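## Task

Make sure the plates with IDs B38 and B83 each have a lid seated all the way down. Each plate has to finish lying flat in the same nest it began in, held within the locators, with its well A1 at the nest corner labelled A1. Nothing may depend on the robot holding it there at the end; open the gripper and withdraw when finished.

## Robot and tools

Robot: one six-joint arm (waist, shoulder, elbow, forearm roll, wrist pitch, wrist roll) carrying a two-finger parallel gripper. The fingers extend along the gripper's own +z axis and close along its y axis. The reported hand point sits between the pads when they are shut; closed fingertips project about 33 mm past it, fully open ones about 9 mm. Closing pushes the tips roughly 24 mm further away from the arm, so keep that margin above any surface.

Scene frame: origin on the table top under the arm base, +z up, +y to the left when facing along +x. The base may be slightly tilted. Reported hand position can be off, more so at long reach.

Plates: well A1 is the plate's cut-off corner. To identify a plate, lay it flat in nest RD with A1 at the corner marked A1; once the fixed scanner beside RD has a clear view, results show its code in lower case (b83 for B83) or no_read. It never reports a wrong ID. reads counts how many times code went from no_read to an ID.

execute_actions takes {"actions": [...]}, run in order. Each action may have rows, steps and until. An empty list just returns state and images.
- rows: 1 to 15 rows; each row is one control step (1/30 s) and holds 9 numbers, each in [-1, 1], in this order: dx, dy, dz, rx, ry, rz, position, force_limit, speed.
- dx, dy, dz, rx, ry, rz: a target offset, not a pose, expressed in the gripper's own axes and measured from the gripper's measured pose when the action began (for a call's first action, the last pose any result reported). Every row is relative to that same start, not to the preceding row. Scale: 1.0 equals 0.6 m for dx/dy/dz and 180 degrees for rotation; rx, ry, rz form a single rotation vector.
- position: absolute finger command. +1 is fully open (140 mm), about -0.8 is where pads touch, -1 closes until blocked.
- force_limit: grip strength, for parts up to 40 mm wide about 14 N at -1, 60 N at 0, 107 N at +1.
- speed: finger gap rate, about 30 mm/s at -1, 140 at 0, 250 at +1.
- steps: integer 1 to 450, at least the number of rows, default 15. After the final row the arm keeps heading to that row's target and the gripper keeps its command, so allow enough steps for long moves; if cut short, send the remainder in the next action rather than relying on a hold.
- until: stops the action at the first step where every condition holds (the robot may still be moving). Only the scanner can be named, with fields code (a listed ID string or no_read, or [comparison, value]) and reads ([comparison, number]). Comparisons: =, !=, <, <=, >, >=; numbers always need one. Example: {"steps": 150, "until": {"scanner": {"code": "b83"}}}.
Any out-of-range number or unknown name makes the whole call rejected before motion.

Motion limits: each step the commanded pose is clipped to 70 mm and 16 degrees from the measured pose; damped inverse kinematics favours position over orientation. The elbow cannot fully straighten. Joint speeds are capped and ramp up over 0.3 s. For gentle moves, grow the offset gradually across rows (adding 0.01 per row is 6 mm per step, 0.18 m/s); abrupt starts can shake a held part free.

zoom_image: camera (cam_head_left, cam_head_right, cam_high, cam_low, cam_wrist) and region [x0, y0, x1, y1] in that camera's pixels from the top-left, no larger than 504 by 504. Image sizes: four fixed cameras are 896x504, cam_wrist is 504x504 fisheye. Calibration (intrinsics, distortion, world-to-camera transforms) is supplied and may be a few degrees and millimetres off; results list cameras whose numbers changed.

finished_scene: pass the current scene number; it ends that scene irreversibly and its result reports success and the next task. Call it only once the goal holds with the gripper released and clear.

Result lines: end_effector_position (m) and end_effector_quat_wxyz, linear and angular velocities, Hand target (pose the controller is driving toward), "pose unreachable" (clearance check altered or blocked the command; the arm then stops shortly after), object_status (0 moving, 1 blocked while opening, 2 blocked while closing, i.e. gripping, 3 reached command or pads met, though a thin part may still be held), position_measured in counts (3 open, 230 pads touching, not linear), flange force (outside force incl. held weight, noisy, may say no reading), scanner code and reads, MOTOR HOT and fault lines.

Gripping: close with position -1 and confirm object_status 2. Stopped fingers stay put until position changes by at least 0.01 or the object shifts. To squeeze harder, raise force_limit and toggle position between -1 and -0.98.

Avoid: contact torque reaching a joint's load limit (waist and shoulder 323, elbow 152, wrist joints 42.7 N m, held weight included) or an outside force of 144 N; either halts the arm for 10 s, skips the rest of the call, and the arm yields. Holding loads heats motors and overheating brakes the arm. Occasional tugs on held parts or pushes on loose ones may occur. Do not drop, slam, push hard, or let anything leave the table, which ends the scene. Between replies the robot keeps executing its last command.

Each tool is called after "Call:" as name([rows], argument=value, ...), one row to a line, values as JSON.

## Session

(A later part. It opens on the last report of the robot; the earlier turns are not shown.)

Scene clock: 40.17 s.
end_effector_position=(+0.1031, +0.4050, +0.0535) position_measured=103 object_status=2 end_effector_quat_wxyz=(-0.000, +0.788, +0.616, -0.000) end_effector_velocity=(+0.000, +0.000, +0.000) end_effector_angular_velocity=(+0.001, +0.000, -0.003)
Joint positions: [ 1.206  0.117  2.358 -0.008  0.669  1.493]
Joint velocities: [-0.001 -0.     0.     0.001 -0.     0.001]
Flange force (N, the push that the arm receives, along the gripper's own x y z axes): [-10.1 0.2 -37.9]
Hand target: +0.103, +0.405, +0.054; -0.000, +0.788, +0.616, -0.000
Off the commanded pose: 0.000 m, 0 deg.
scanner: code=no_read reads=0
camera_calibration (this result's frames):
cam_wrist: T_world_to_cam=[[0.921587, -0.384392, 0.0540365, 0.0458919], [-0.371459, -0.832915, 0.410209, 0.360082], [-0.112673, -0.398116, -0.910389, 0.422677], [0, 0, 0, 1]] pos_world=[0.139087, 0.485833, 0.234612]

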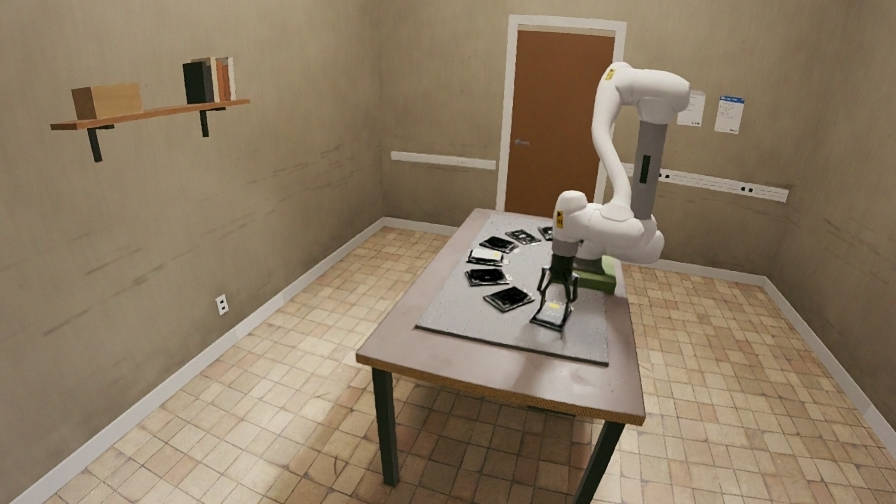

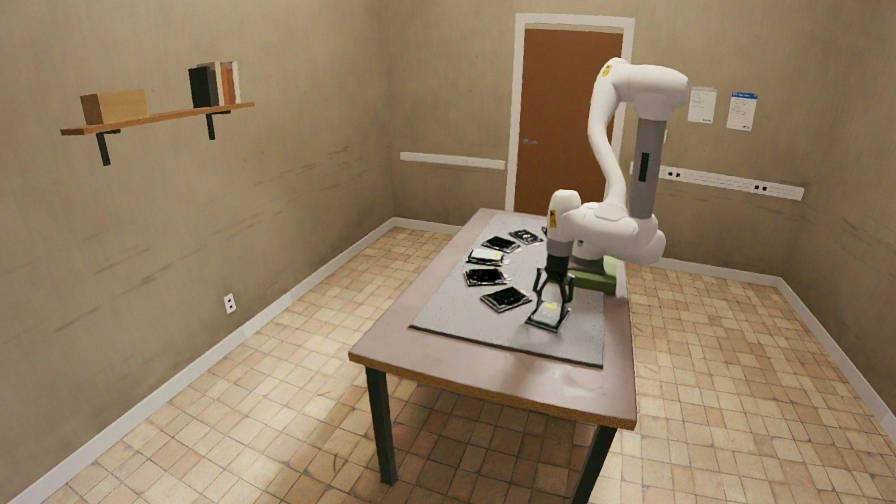

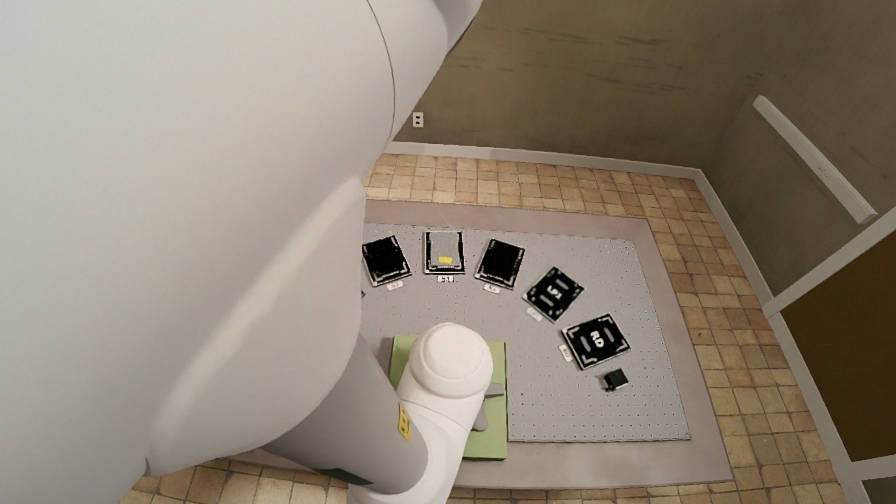

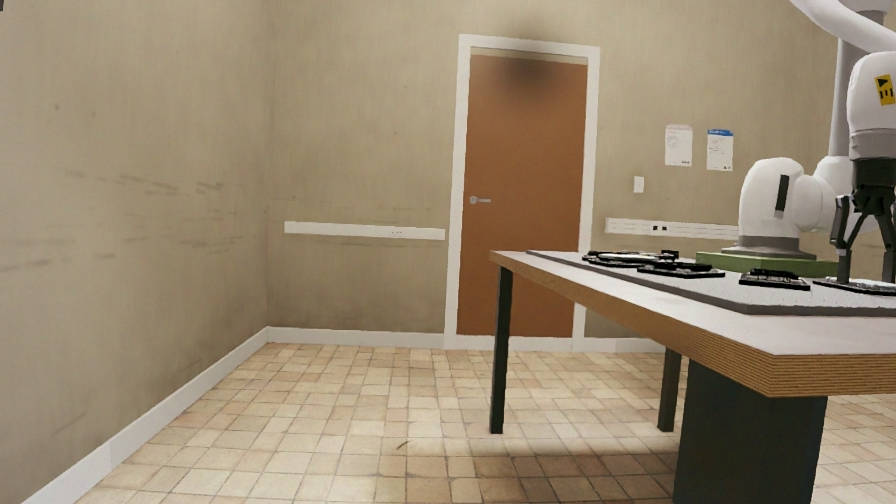

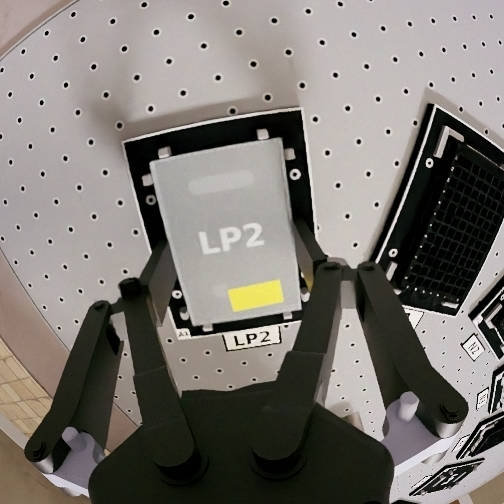

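Call:
execute_actions([
  {"rows": [[0,0,-0.0008,0,0,0,-1,-0.4,-0.6],[0,0,-0.0031,0,0,0,-1,-0.4,-0.6],[0,0,-0.0065,0,0,0,-1,-0.4,-0.6],[0,0,-0.0108,0,0,0,-1,-0.4,-0.6],[0,0,-0.0155,0,0,0,-1,-0.4,-0.6],[0,0,-0.0203,0,0,0,-1,-0.4,-0.6],[0,0,-0.025,0,0,0,-1,-0.4,-0.6],[0,0,-0.0293,0,0,0,-1,-0.4,-0.6],[0,0,-0.0327,0,0,0,-1,-0.4,-0.6],[0,0,-0.035,0,0,0,-1,-0.4,-0.6],[0,0,-0.0358,0,0,0,-1,-0.4,-0.6]], "steps": 15},
])

Call:
execute_actions(actions=[])

Call:
zoom_image(camera="cam_wrist", region=[110, 80, 350, 340])

Scene clock: 40.97 s.
end_effector_position=(+0.1032, +0.4050, +0.0746) position_measured=104 object_status=2 end_effector_quat_wxyz=(+0.000, +0.788, +0.616, -0.000) end_effector_velocity=(-0.000, +0.000, +0.006) end_effector_angular_velocity=(+0.000, +0.001, -0.001)
Joint positions: [ 1.206  0.081  2.342 -0.008  0.722  1.493]
Joint velocities: [ 0.    -0.011 -0.005  0.002  0.016 -0.   ]
Flange force (N, the push that the arm receives, along the gripper's own x y z axes): [-3.4 0.0 9.1]
Hand target: +0.103, +0.405, +0.075; +0.000, +0.788, +0.616, -0.000
Off the commanded pose: 0.000 m, 0 deg.
scanner: code=no_read reads=0
camera_calibration (this result's frames):
cam_wrist: T_world_to_cam=[[0.921418, -0.384784, 0.0541284, 0.04483], [-0.37185, -0.832742, 0.410205, 0.351377], [-0.112765, -0.398098, -0.910386, 0.441864], [0, 0, 0, 1]] pos_world=[0.13918, 0.485762, 0.255703]

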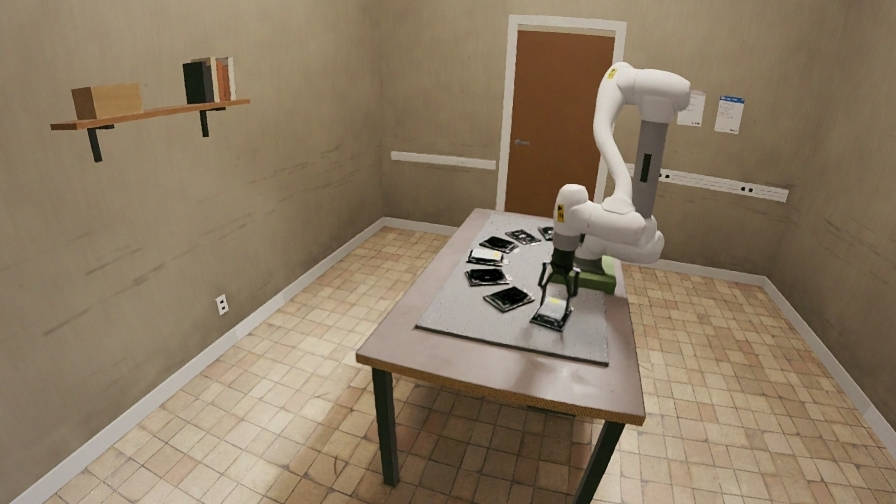

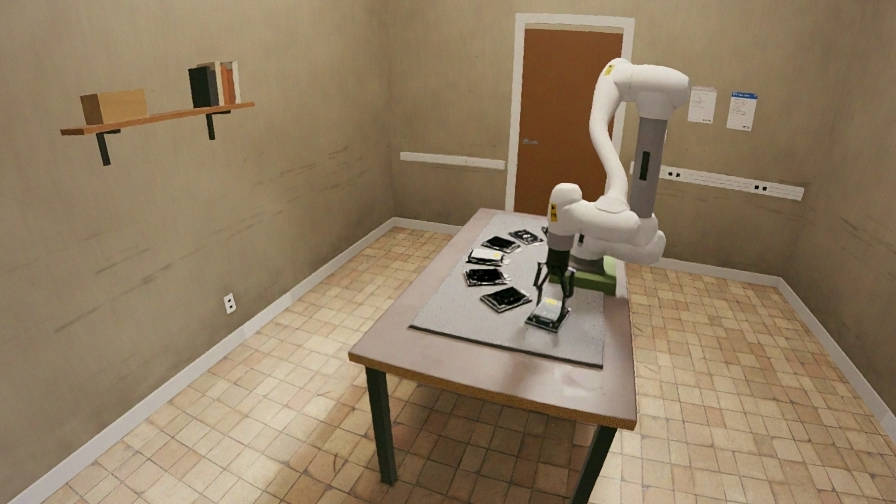

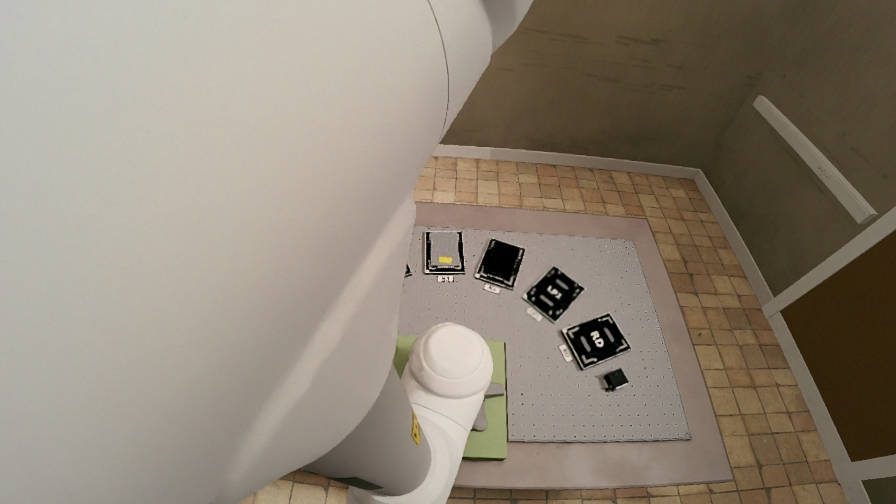

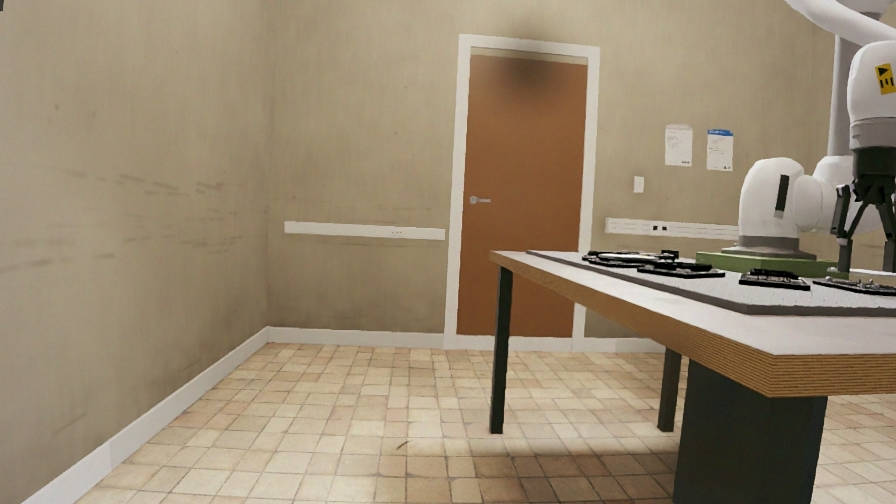

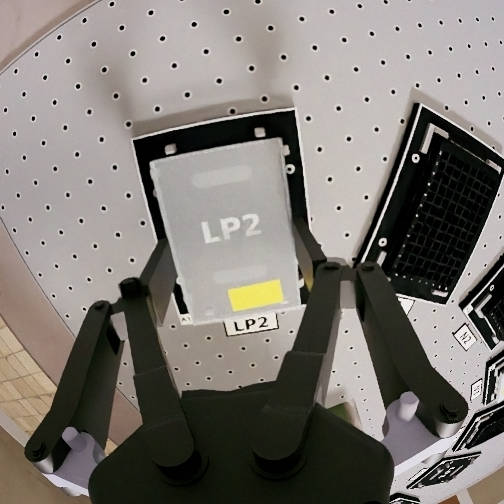

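Scene clock: 40.97 s.
end_effector_position=(+0.1032, +0.4050, +0.0746) position_measured=104 object_status=2 end_effector_quat_wxyz=(+0.000, +0.788, +0.616, -0.000) end_effector_velocity=(-0.000, +0.000, +0.006) end_effector_angular_velocity=(+0.000, +0.001, -0.001)
Joint positions: [ 1.206  0.081  2.342 -0.008  0.722  1.493]
Joint velocities: [ 0.    -0.011 -0.005  0.002  0.016 -0.   ]
Flange force (N, the push that the arm receives, along the gripper's own x y z axes): [-3.4 0.0 9.1]
Hand target: +0.103, +0.405, +0.075; +0.000, +0.788, +0.616, -0.000
Off the commanded pose: 0.000 m, 0 deg.
scanner: code=no_read reads=0
camera_calibration (this result's frames):
cam_wrist: T_world_to_cam=[[0.921418, -0.384784, 0.0541284, 0.04483], [-0.37185, -0.832742, 0.410205, 0.351377], [-0.112765, -0.398098, -0.910386, 0.441864], [0, 0, 0, 1]] pos_world=[0.13918, 0.485762, 0.255703]

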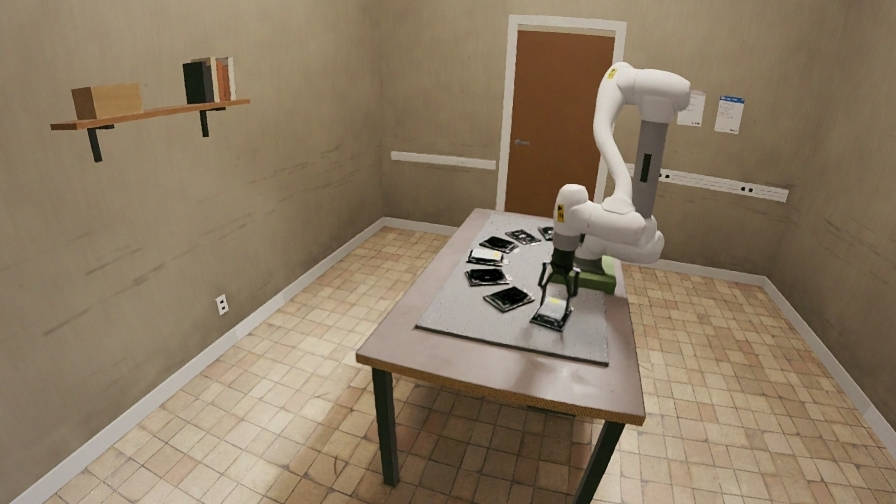

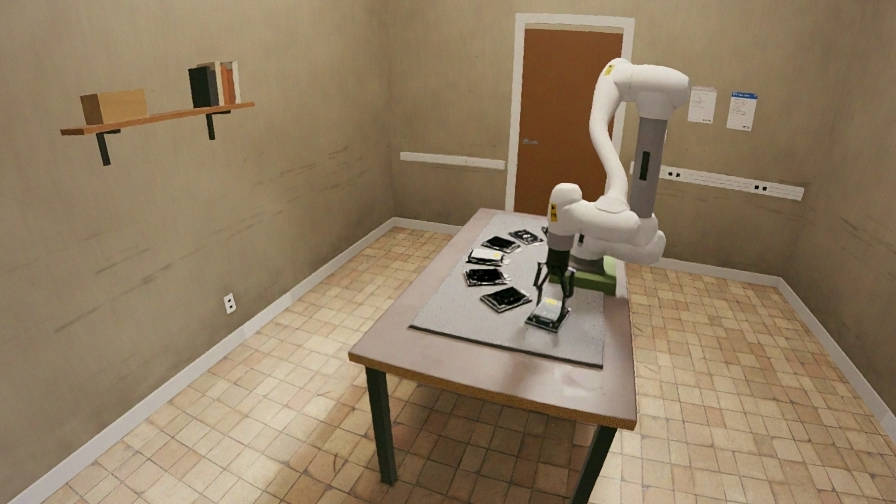

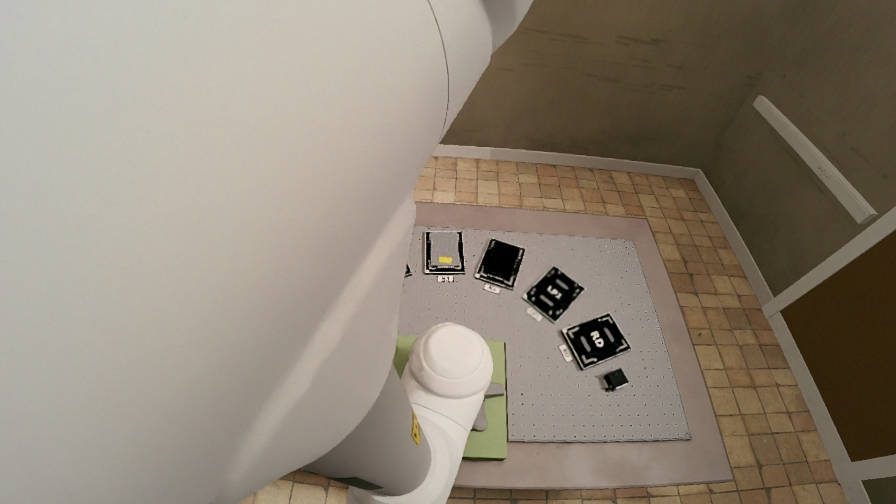

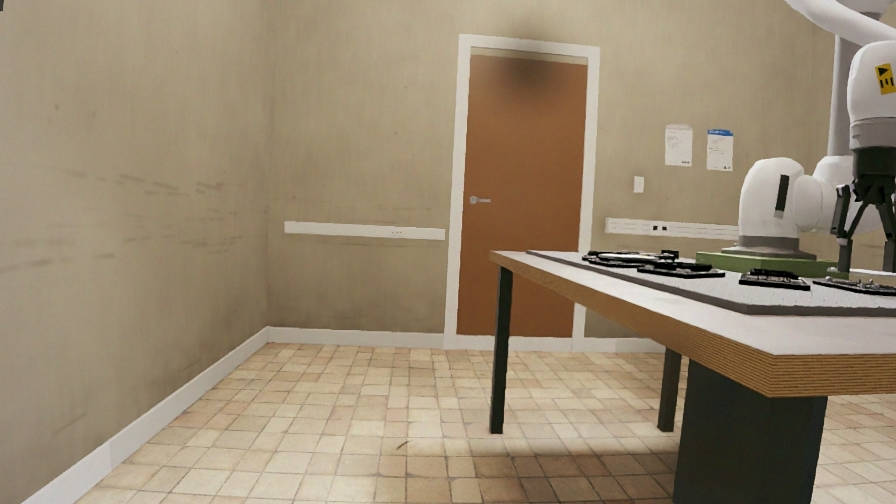

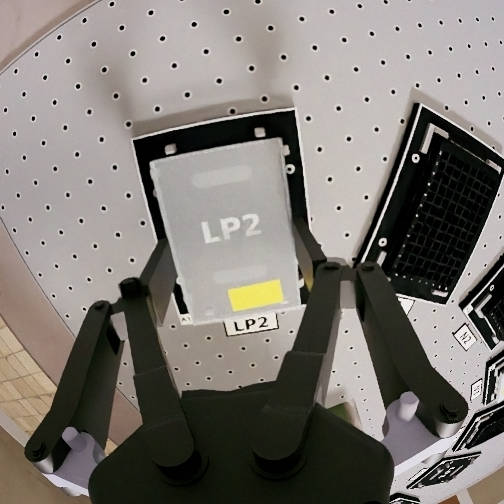

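Region (110, 80, 350, 340) of cam_wrist's 504x504 image, scaled by 1.938, with more detail than that image has; it fills the left 465 columns of this view, and the rest is white.

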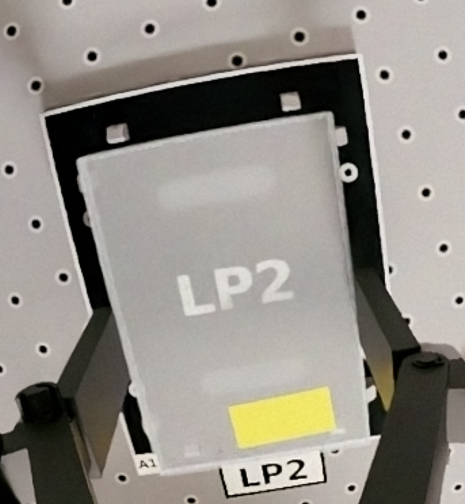

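Call:
execute_actions(actions=[])

Call:
zoom_image(camera="cam_wrist", region=[120, 120, 200, 200])

Call:
zoom_image(camera="cam_wrist", region=[240, 100, 320, 180])

Call:
zoom_image(camera="cam_wrist", region=[160, 260, 240, 340])

Scene clock: 41.10 s.
end_effector_position=(+0.1032, +0.4050, +0.0750) position_measured=104 object_status=2 end_effector_quat_wxyz=(+0.000, +0.788, +0.616, -0.000) end_effector_velocity=(-0.000, -0.000, +0.001) end_effector_angular_velocity=(-0.000, +0.001, -0.000)
Joint positions: [ 1.206  0.08   2.342 -0.008  0.723  1.493]
Joint velocities: [-0.    -0.001 -0.001  0.002  0.002 -0.001]
Flange force (N, the push that the arm receives, along the gripper's own x y z axes): [-0.8 3.9 6.1]
Hand target: +0.103, +0.405, +0.075; +0.000, +0.788, +0.616, -0.000
Off the commanded pose: 0.000 m, 0 deg.
scanner: code=no_read reads=0
camera_calibration (this result's frames):
cam_wrist: T_world_to_cam=[[0.921538, -0.384501, 0.054092, 0.0447278], [-0.371575, -0.832845, 0.410244, 0.351239], [-0.112689, -0.398155, -0.91037, 0.442201], [0, 0, 0, 1]] pos_world=[0.139125, 0.48579, 0.256053]

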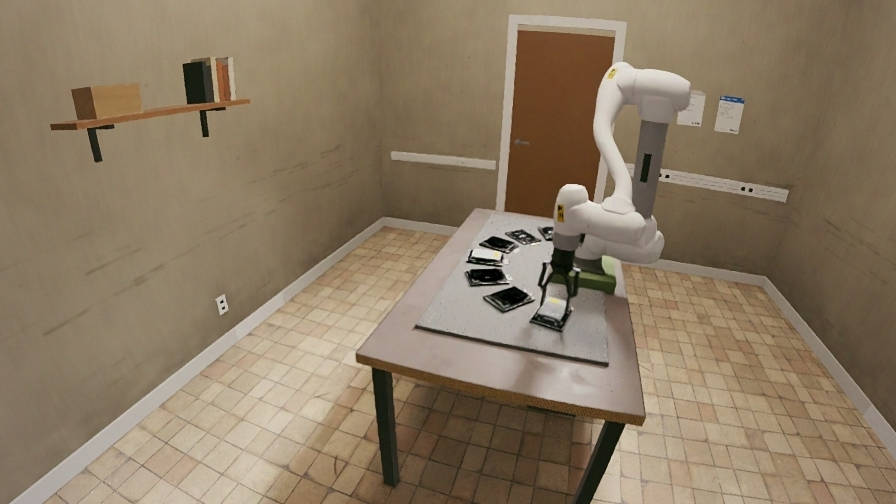

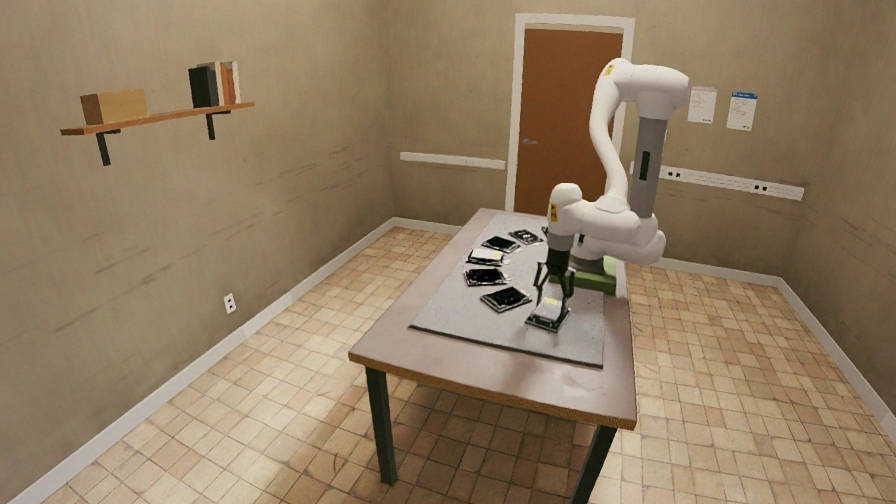

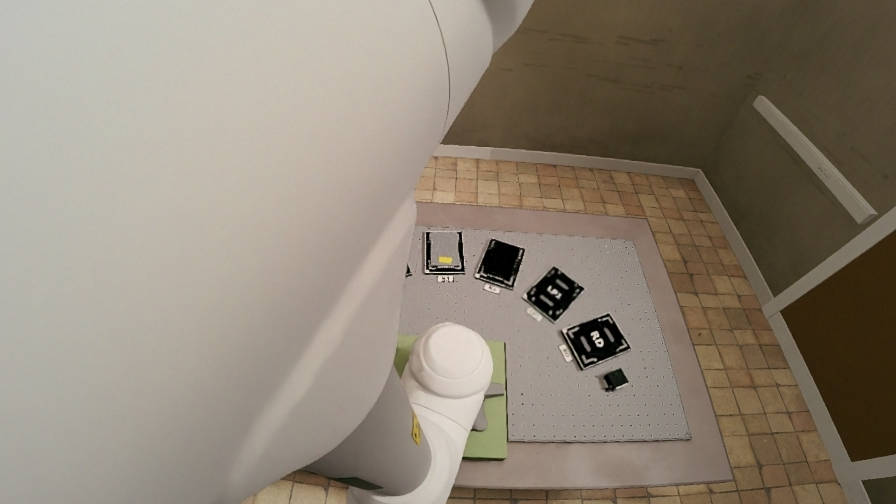

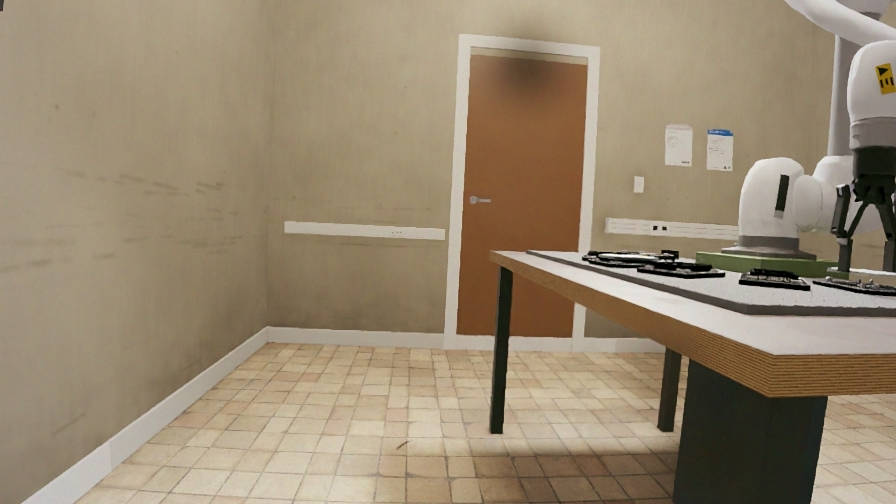

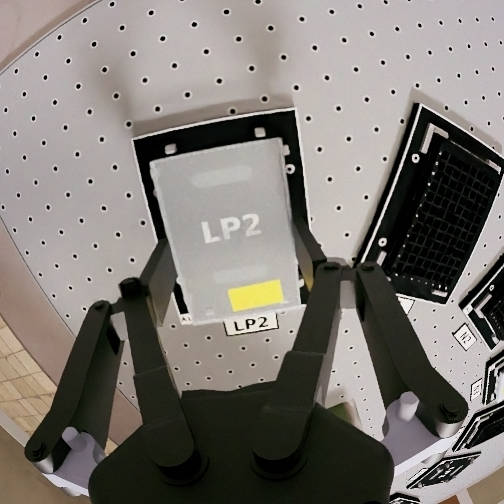

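Region (120, 120, 200, 200) of cam_wrist's 504x504 image, scaled by 6.300, with more detail than that image has.

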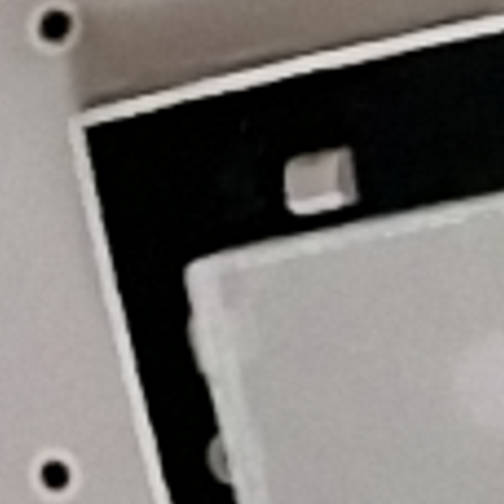

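Region (240, 100, 320, 180) of cam_wrist's 504x504 image, scaled by 6.300, with more detail than that image has.

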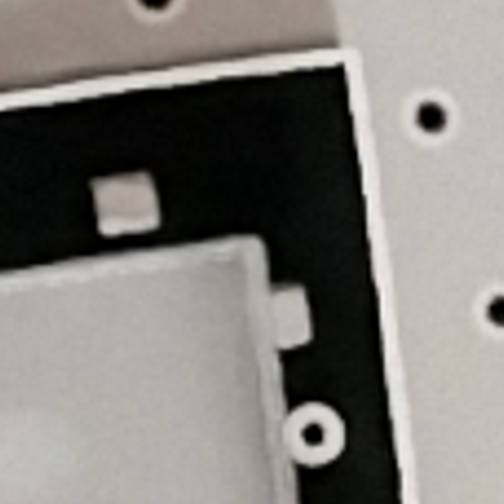

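Region (160, 260, 240, 340) of cam_wrist's 504x504 image, scaled by 6.300, with more detail than that image has.

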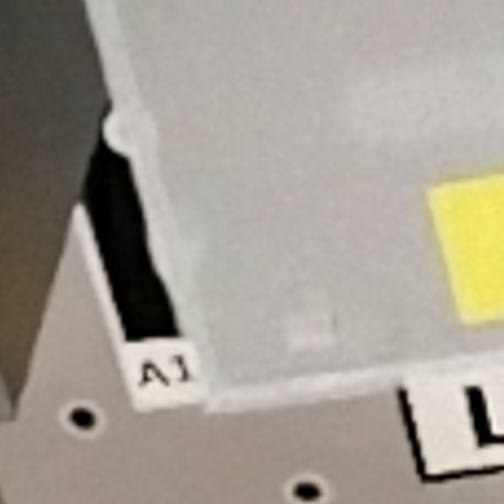

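Call:
zoom_image(camera="cam_wrist", region=[344, 240, 504, 504])

Region (344, 240, 504, 504) of cam_wrist's 504x504 image, scaled by 1.909, with more detail than that image has; it fills the left 305 columns of this view, and the rest is white.

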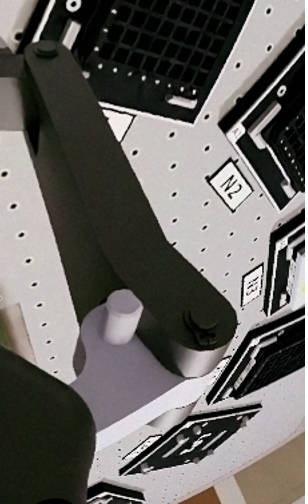

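Call:
execute_actions([
  {"rows": [[-0.0024,0.0069,-0.002,0,0,0.0036,-1,-0.4,-0.6],[-0.0094,0.0264,-0.005,0,0,0.0136,-1,-0.4,-0.6],[-0.02,0.0566,-0.009,0,0,0.0292,-1,-0.4,-0.6],[-0.0338,0.0954,-0.013,0,0,0.0492,-1,-0.4,-0.6],[-0.0499,0.1411,-0.017,0,0,0.0728,-1,-0.4,-0.6],[-0.0677,0.1915,-0.02,0,0,0.0988,-1,-0.4,-0.6],[-0.0866,0.2449,-0.022,0,0,0.1263,-1,-0.4,-0.6],[-0.1058,0.2992,-0.024,0,0,0.1543,-1,-0.4,-0.6],[-0.1247,0.3525,-0.025,0,0,0.1818,-1,-0.4,-0.6],[-0.1425,0.403,-0.025,0,0,0.2078,-1,-0.4,-0.6],[-0.1587,0.4486,-0.025,0,0,0.2314,-1,-0.4,-0.6],[-0.1724,0.4875,-0.022,0,0,0.2514,-1,-0.4,-0.6],[-0.1831,0.5176,-0.016,0,0,0.267,-1,-0.4,-0.6],[-0.19,0.5371,-0.008,0,0,0.277,-1,-0.4,-0.6],[-0.1925,0.544,0,0,0,0.2806,-1,-0.4,-0.6]], "steps": 40},
])

Scene clock: 43.57 s.
end_effector_position=(+0.3926, +0.2136, +0.0750) position_measured=104 object_status=2 end_effector_quat_wxyz=(+0.001, +0.975, +0.221, +0.000) end_effector_velocity=(+0.001, -0.001, -0.000) end_effector_angular_velocity=(+0.001, +0.001, -0.001)
Joint positions: [ 0.39   0.117  2.294 -0.012  0.73   1.561]
Joint velocities: [-0.003  0.002 -0.002  0.001  0.    -0.003]
Flange force (N, the push that the arm receives, along the gripper's own x y z axes): [0.1 4.5 6.1]
Hand target: +0.393, +0.214, +0.075; +0.001, +0.975, +0.221, +0.000
Off the commanded pose: 0.001 m, 0 deg.
scanner: code=no_read reads=0
camera_calibration (this result's frames):
cam_wrist: T_world_to_cam=[[0.289353, -0.955591, 0.0558579, 0.0744955], [-0.879436, -0.242344, 0.40971, 0.372663], [-0.377978, -0.167674, -0.910504, 0.453544], [0, 0, 0, 1]] pos_world=[0.477608, 0.237548, 0.256109]

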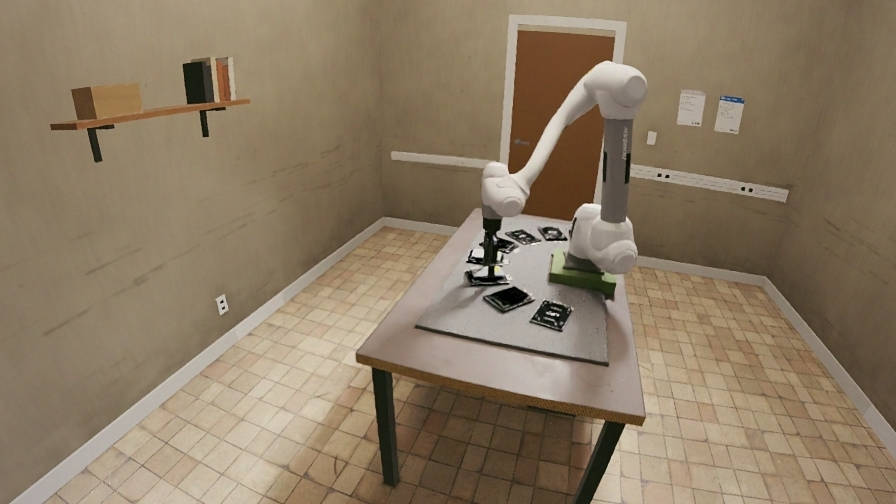

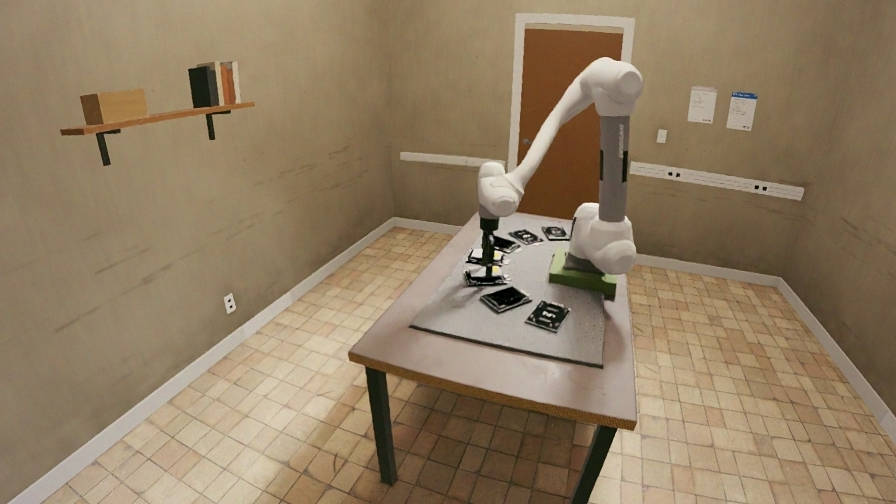

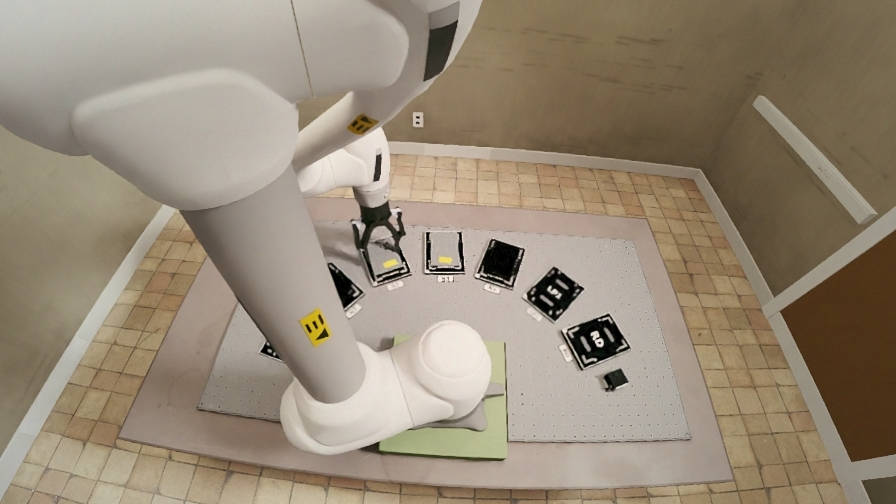

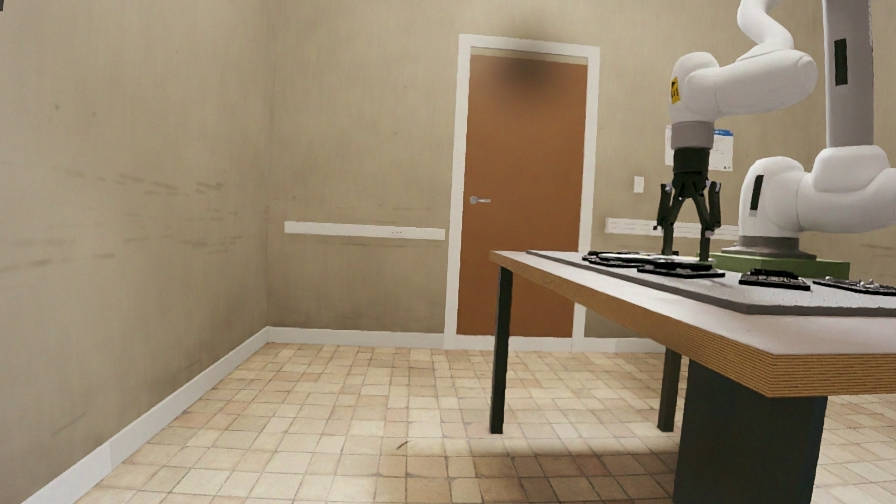

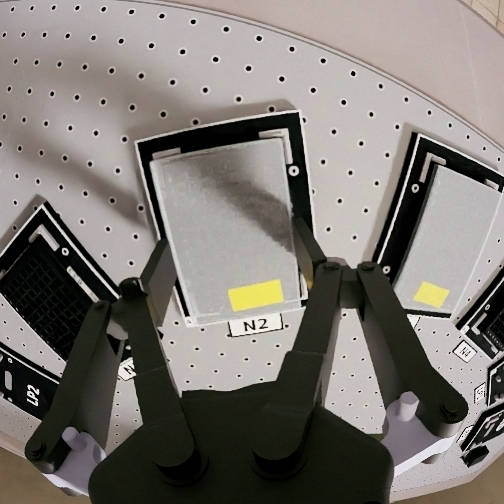

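Call:
zoom_image(camera="cam_wrist", region=[120, 120, 200, 200])

Call:
zoom_image(camera="cam_wrist", region=[240, 100, 320, 180])

Call:
zoom_image(camera="cam_wrist", region=[160, 260, 240, 340])

Call:
zoom_image(camera="cam_wrist", region=[110, 80, 350, 340])

Region (120, 120, 200, 200) of cam_wrist's 504x504 image, scaled by 6.300, with more detail than that image has.

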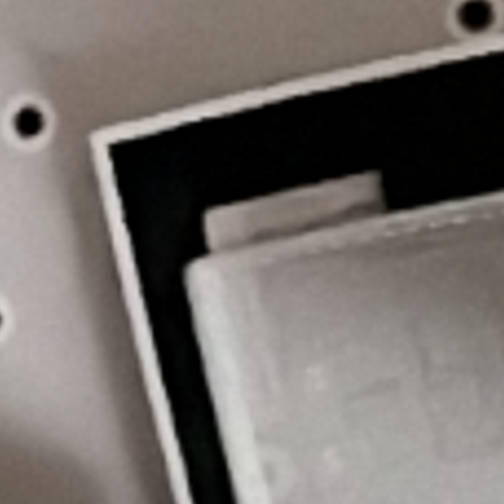

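Region (240, 100, 320, 180) of cam_wrist's 504x504 image, scaled by 6.300, with more detail than that image has.

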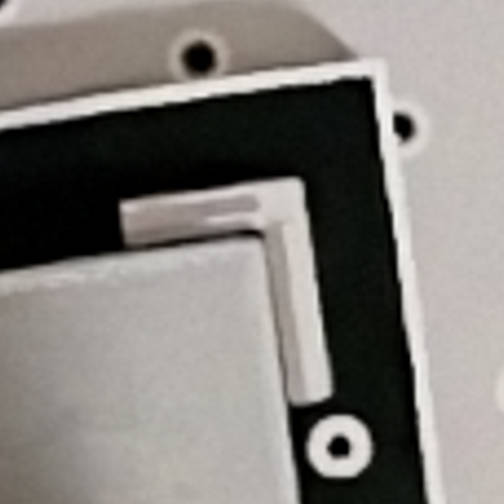

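Region (160, 260, 240, 340) of cam_wrist's 504x504 image, scaled by 6.300, with more detail than that image has.

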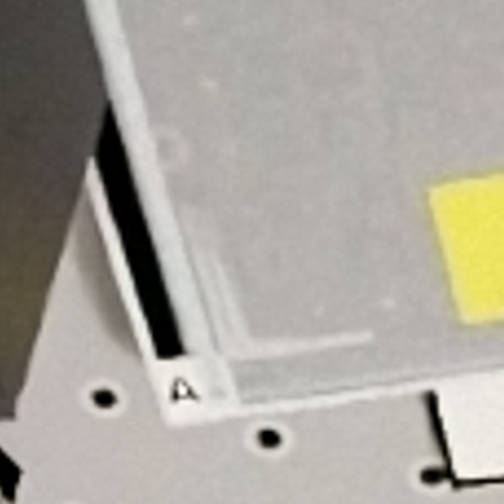

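Region (110, 80, 350, 340) of cam_wrist's 504x504 image, scaled by 1.938, with more detail than that image has; it fills the left 465 columns of this view, and the rest is white.

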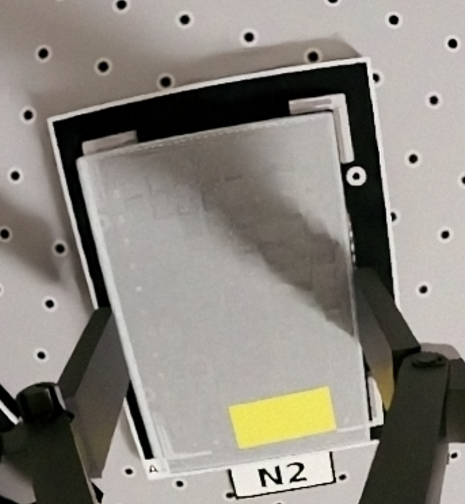

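Call:
execute_actions([
  {"rows": [[-0.0003,0.0004,0,0,0,-0.0002,-1,-0.4,-0.6],[-0.0011,0.0014,0,0.0002,0,-0.0008,-1,-0.4,-0.6],[-0.002,0.0026,0,0.0003,0,-0.0015,-1,-0.4,-0.6],[-0.003,0.0039,0,0.0004,0,-0.0022,-1,-0.4,-0.6],[-0.0038,0.0049,0,0.0006,0,-0.0027,-1,-0.4,-0.6],[-0.0041,0.0053,0,0.0006,0,-0.0029,-1,-0.4,-0.6]], "steps": 8},
])

Scene clock: 46.27 s.
end_effector_position=(+0.3919, +0.2102, +0.0750) position_measured=104 object_status=2 end_effector_quat_wxyz=(+0.000, +0.974, +0.225, +0.000) end_effector_velocity=(-0.002, -0.008, +0.000) end_effector_angular_velocity=(+0.003, +0.000, +0.016)
Joint positions: [ 0.383  0.113  2.298 -0.01   0.729  1.544]
Joint velocities: [-0.017 -0.009  0.01   0.005 -0.003 -0.037]
Flange force (N, the push that the arm receives, along the gripper's own x y z axes): [-3.4 -0.1 2.5]
Hand target: +0.392, +0.210, +0.075; -0.000, +0.974, +0.225, +0.000
Off the commanded pose: 0.001 m, 0 deg.
scanner: code=no_read reads=0
camera_calibration (this result's frames):
cam_wrist: T_world_to_cam=[[0.29706, -0.953312, 0.0543386, 0.0680149], [-0.877113, -0.249938, 0.410126, 0.3719], [-0.377397, -0.169493, -0.910409, 0.452846], [0, 0, 0, 1]] pos_world=[0.476896, 0.234546, 0.256053]

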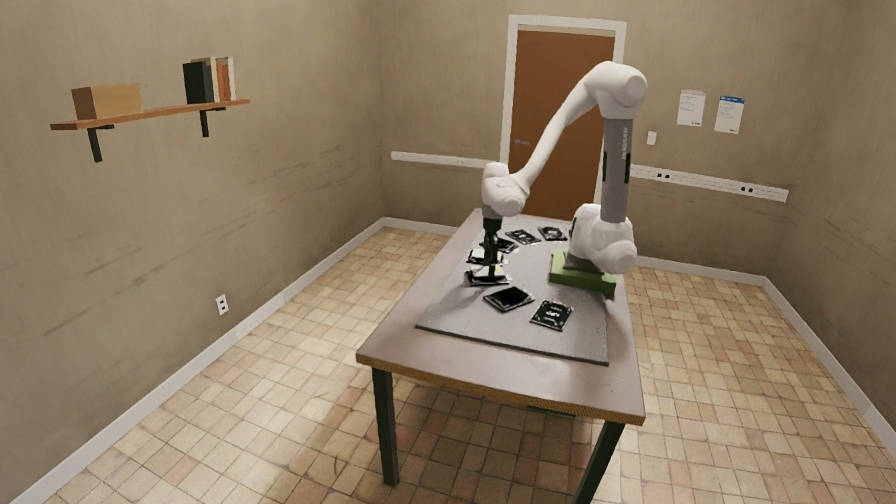

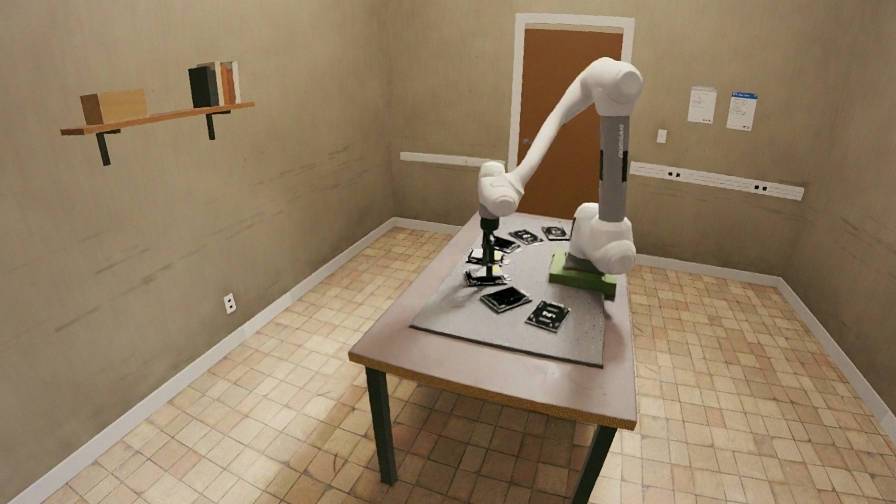

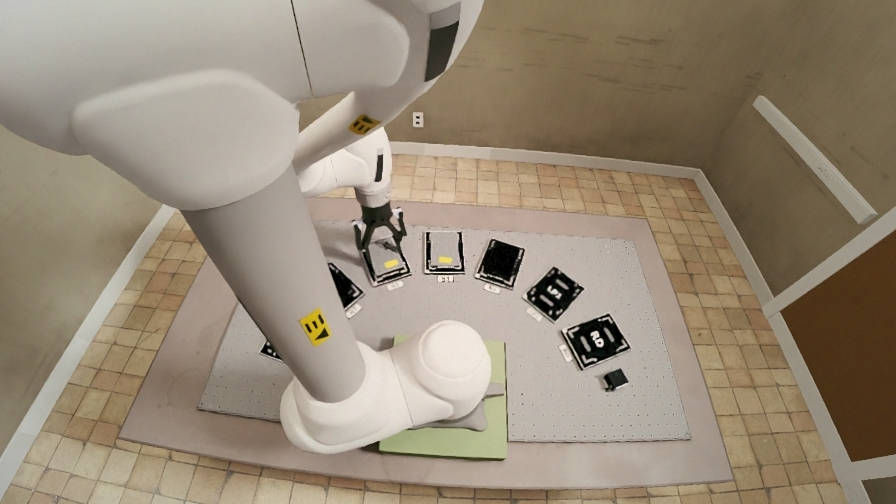

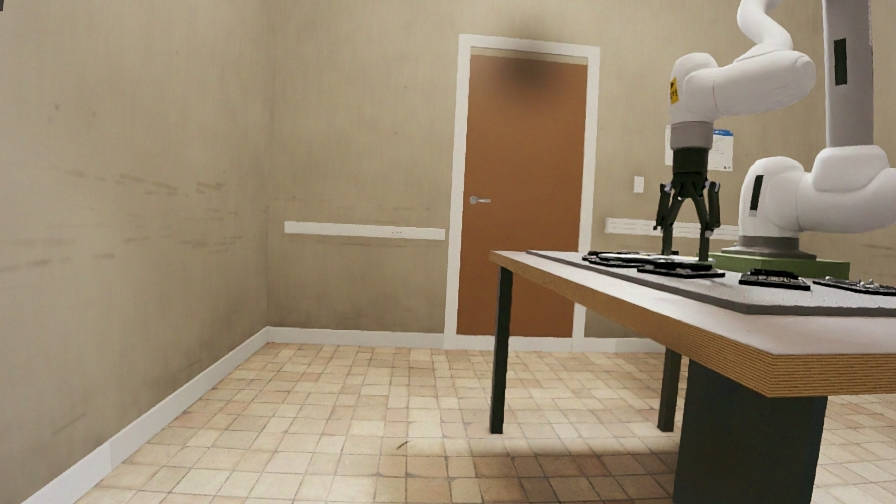

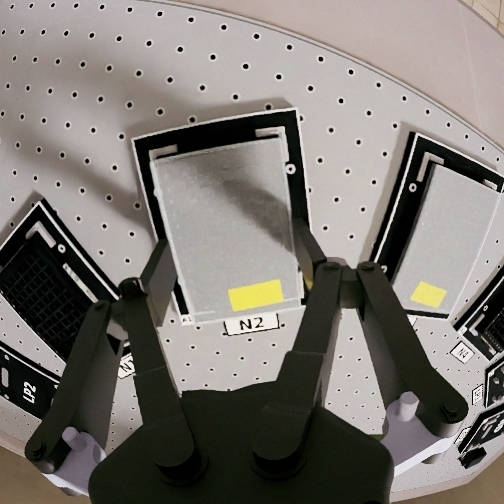

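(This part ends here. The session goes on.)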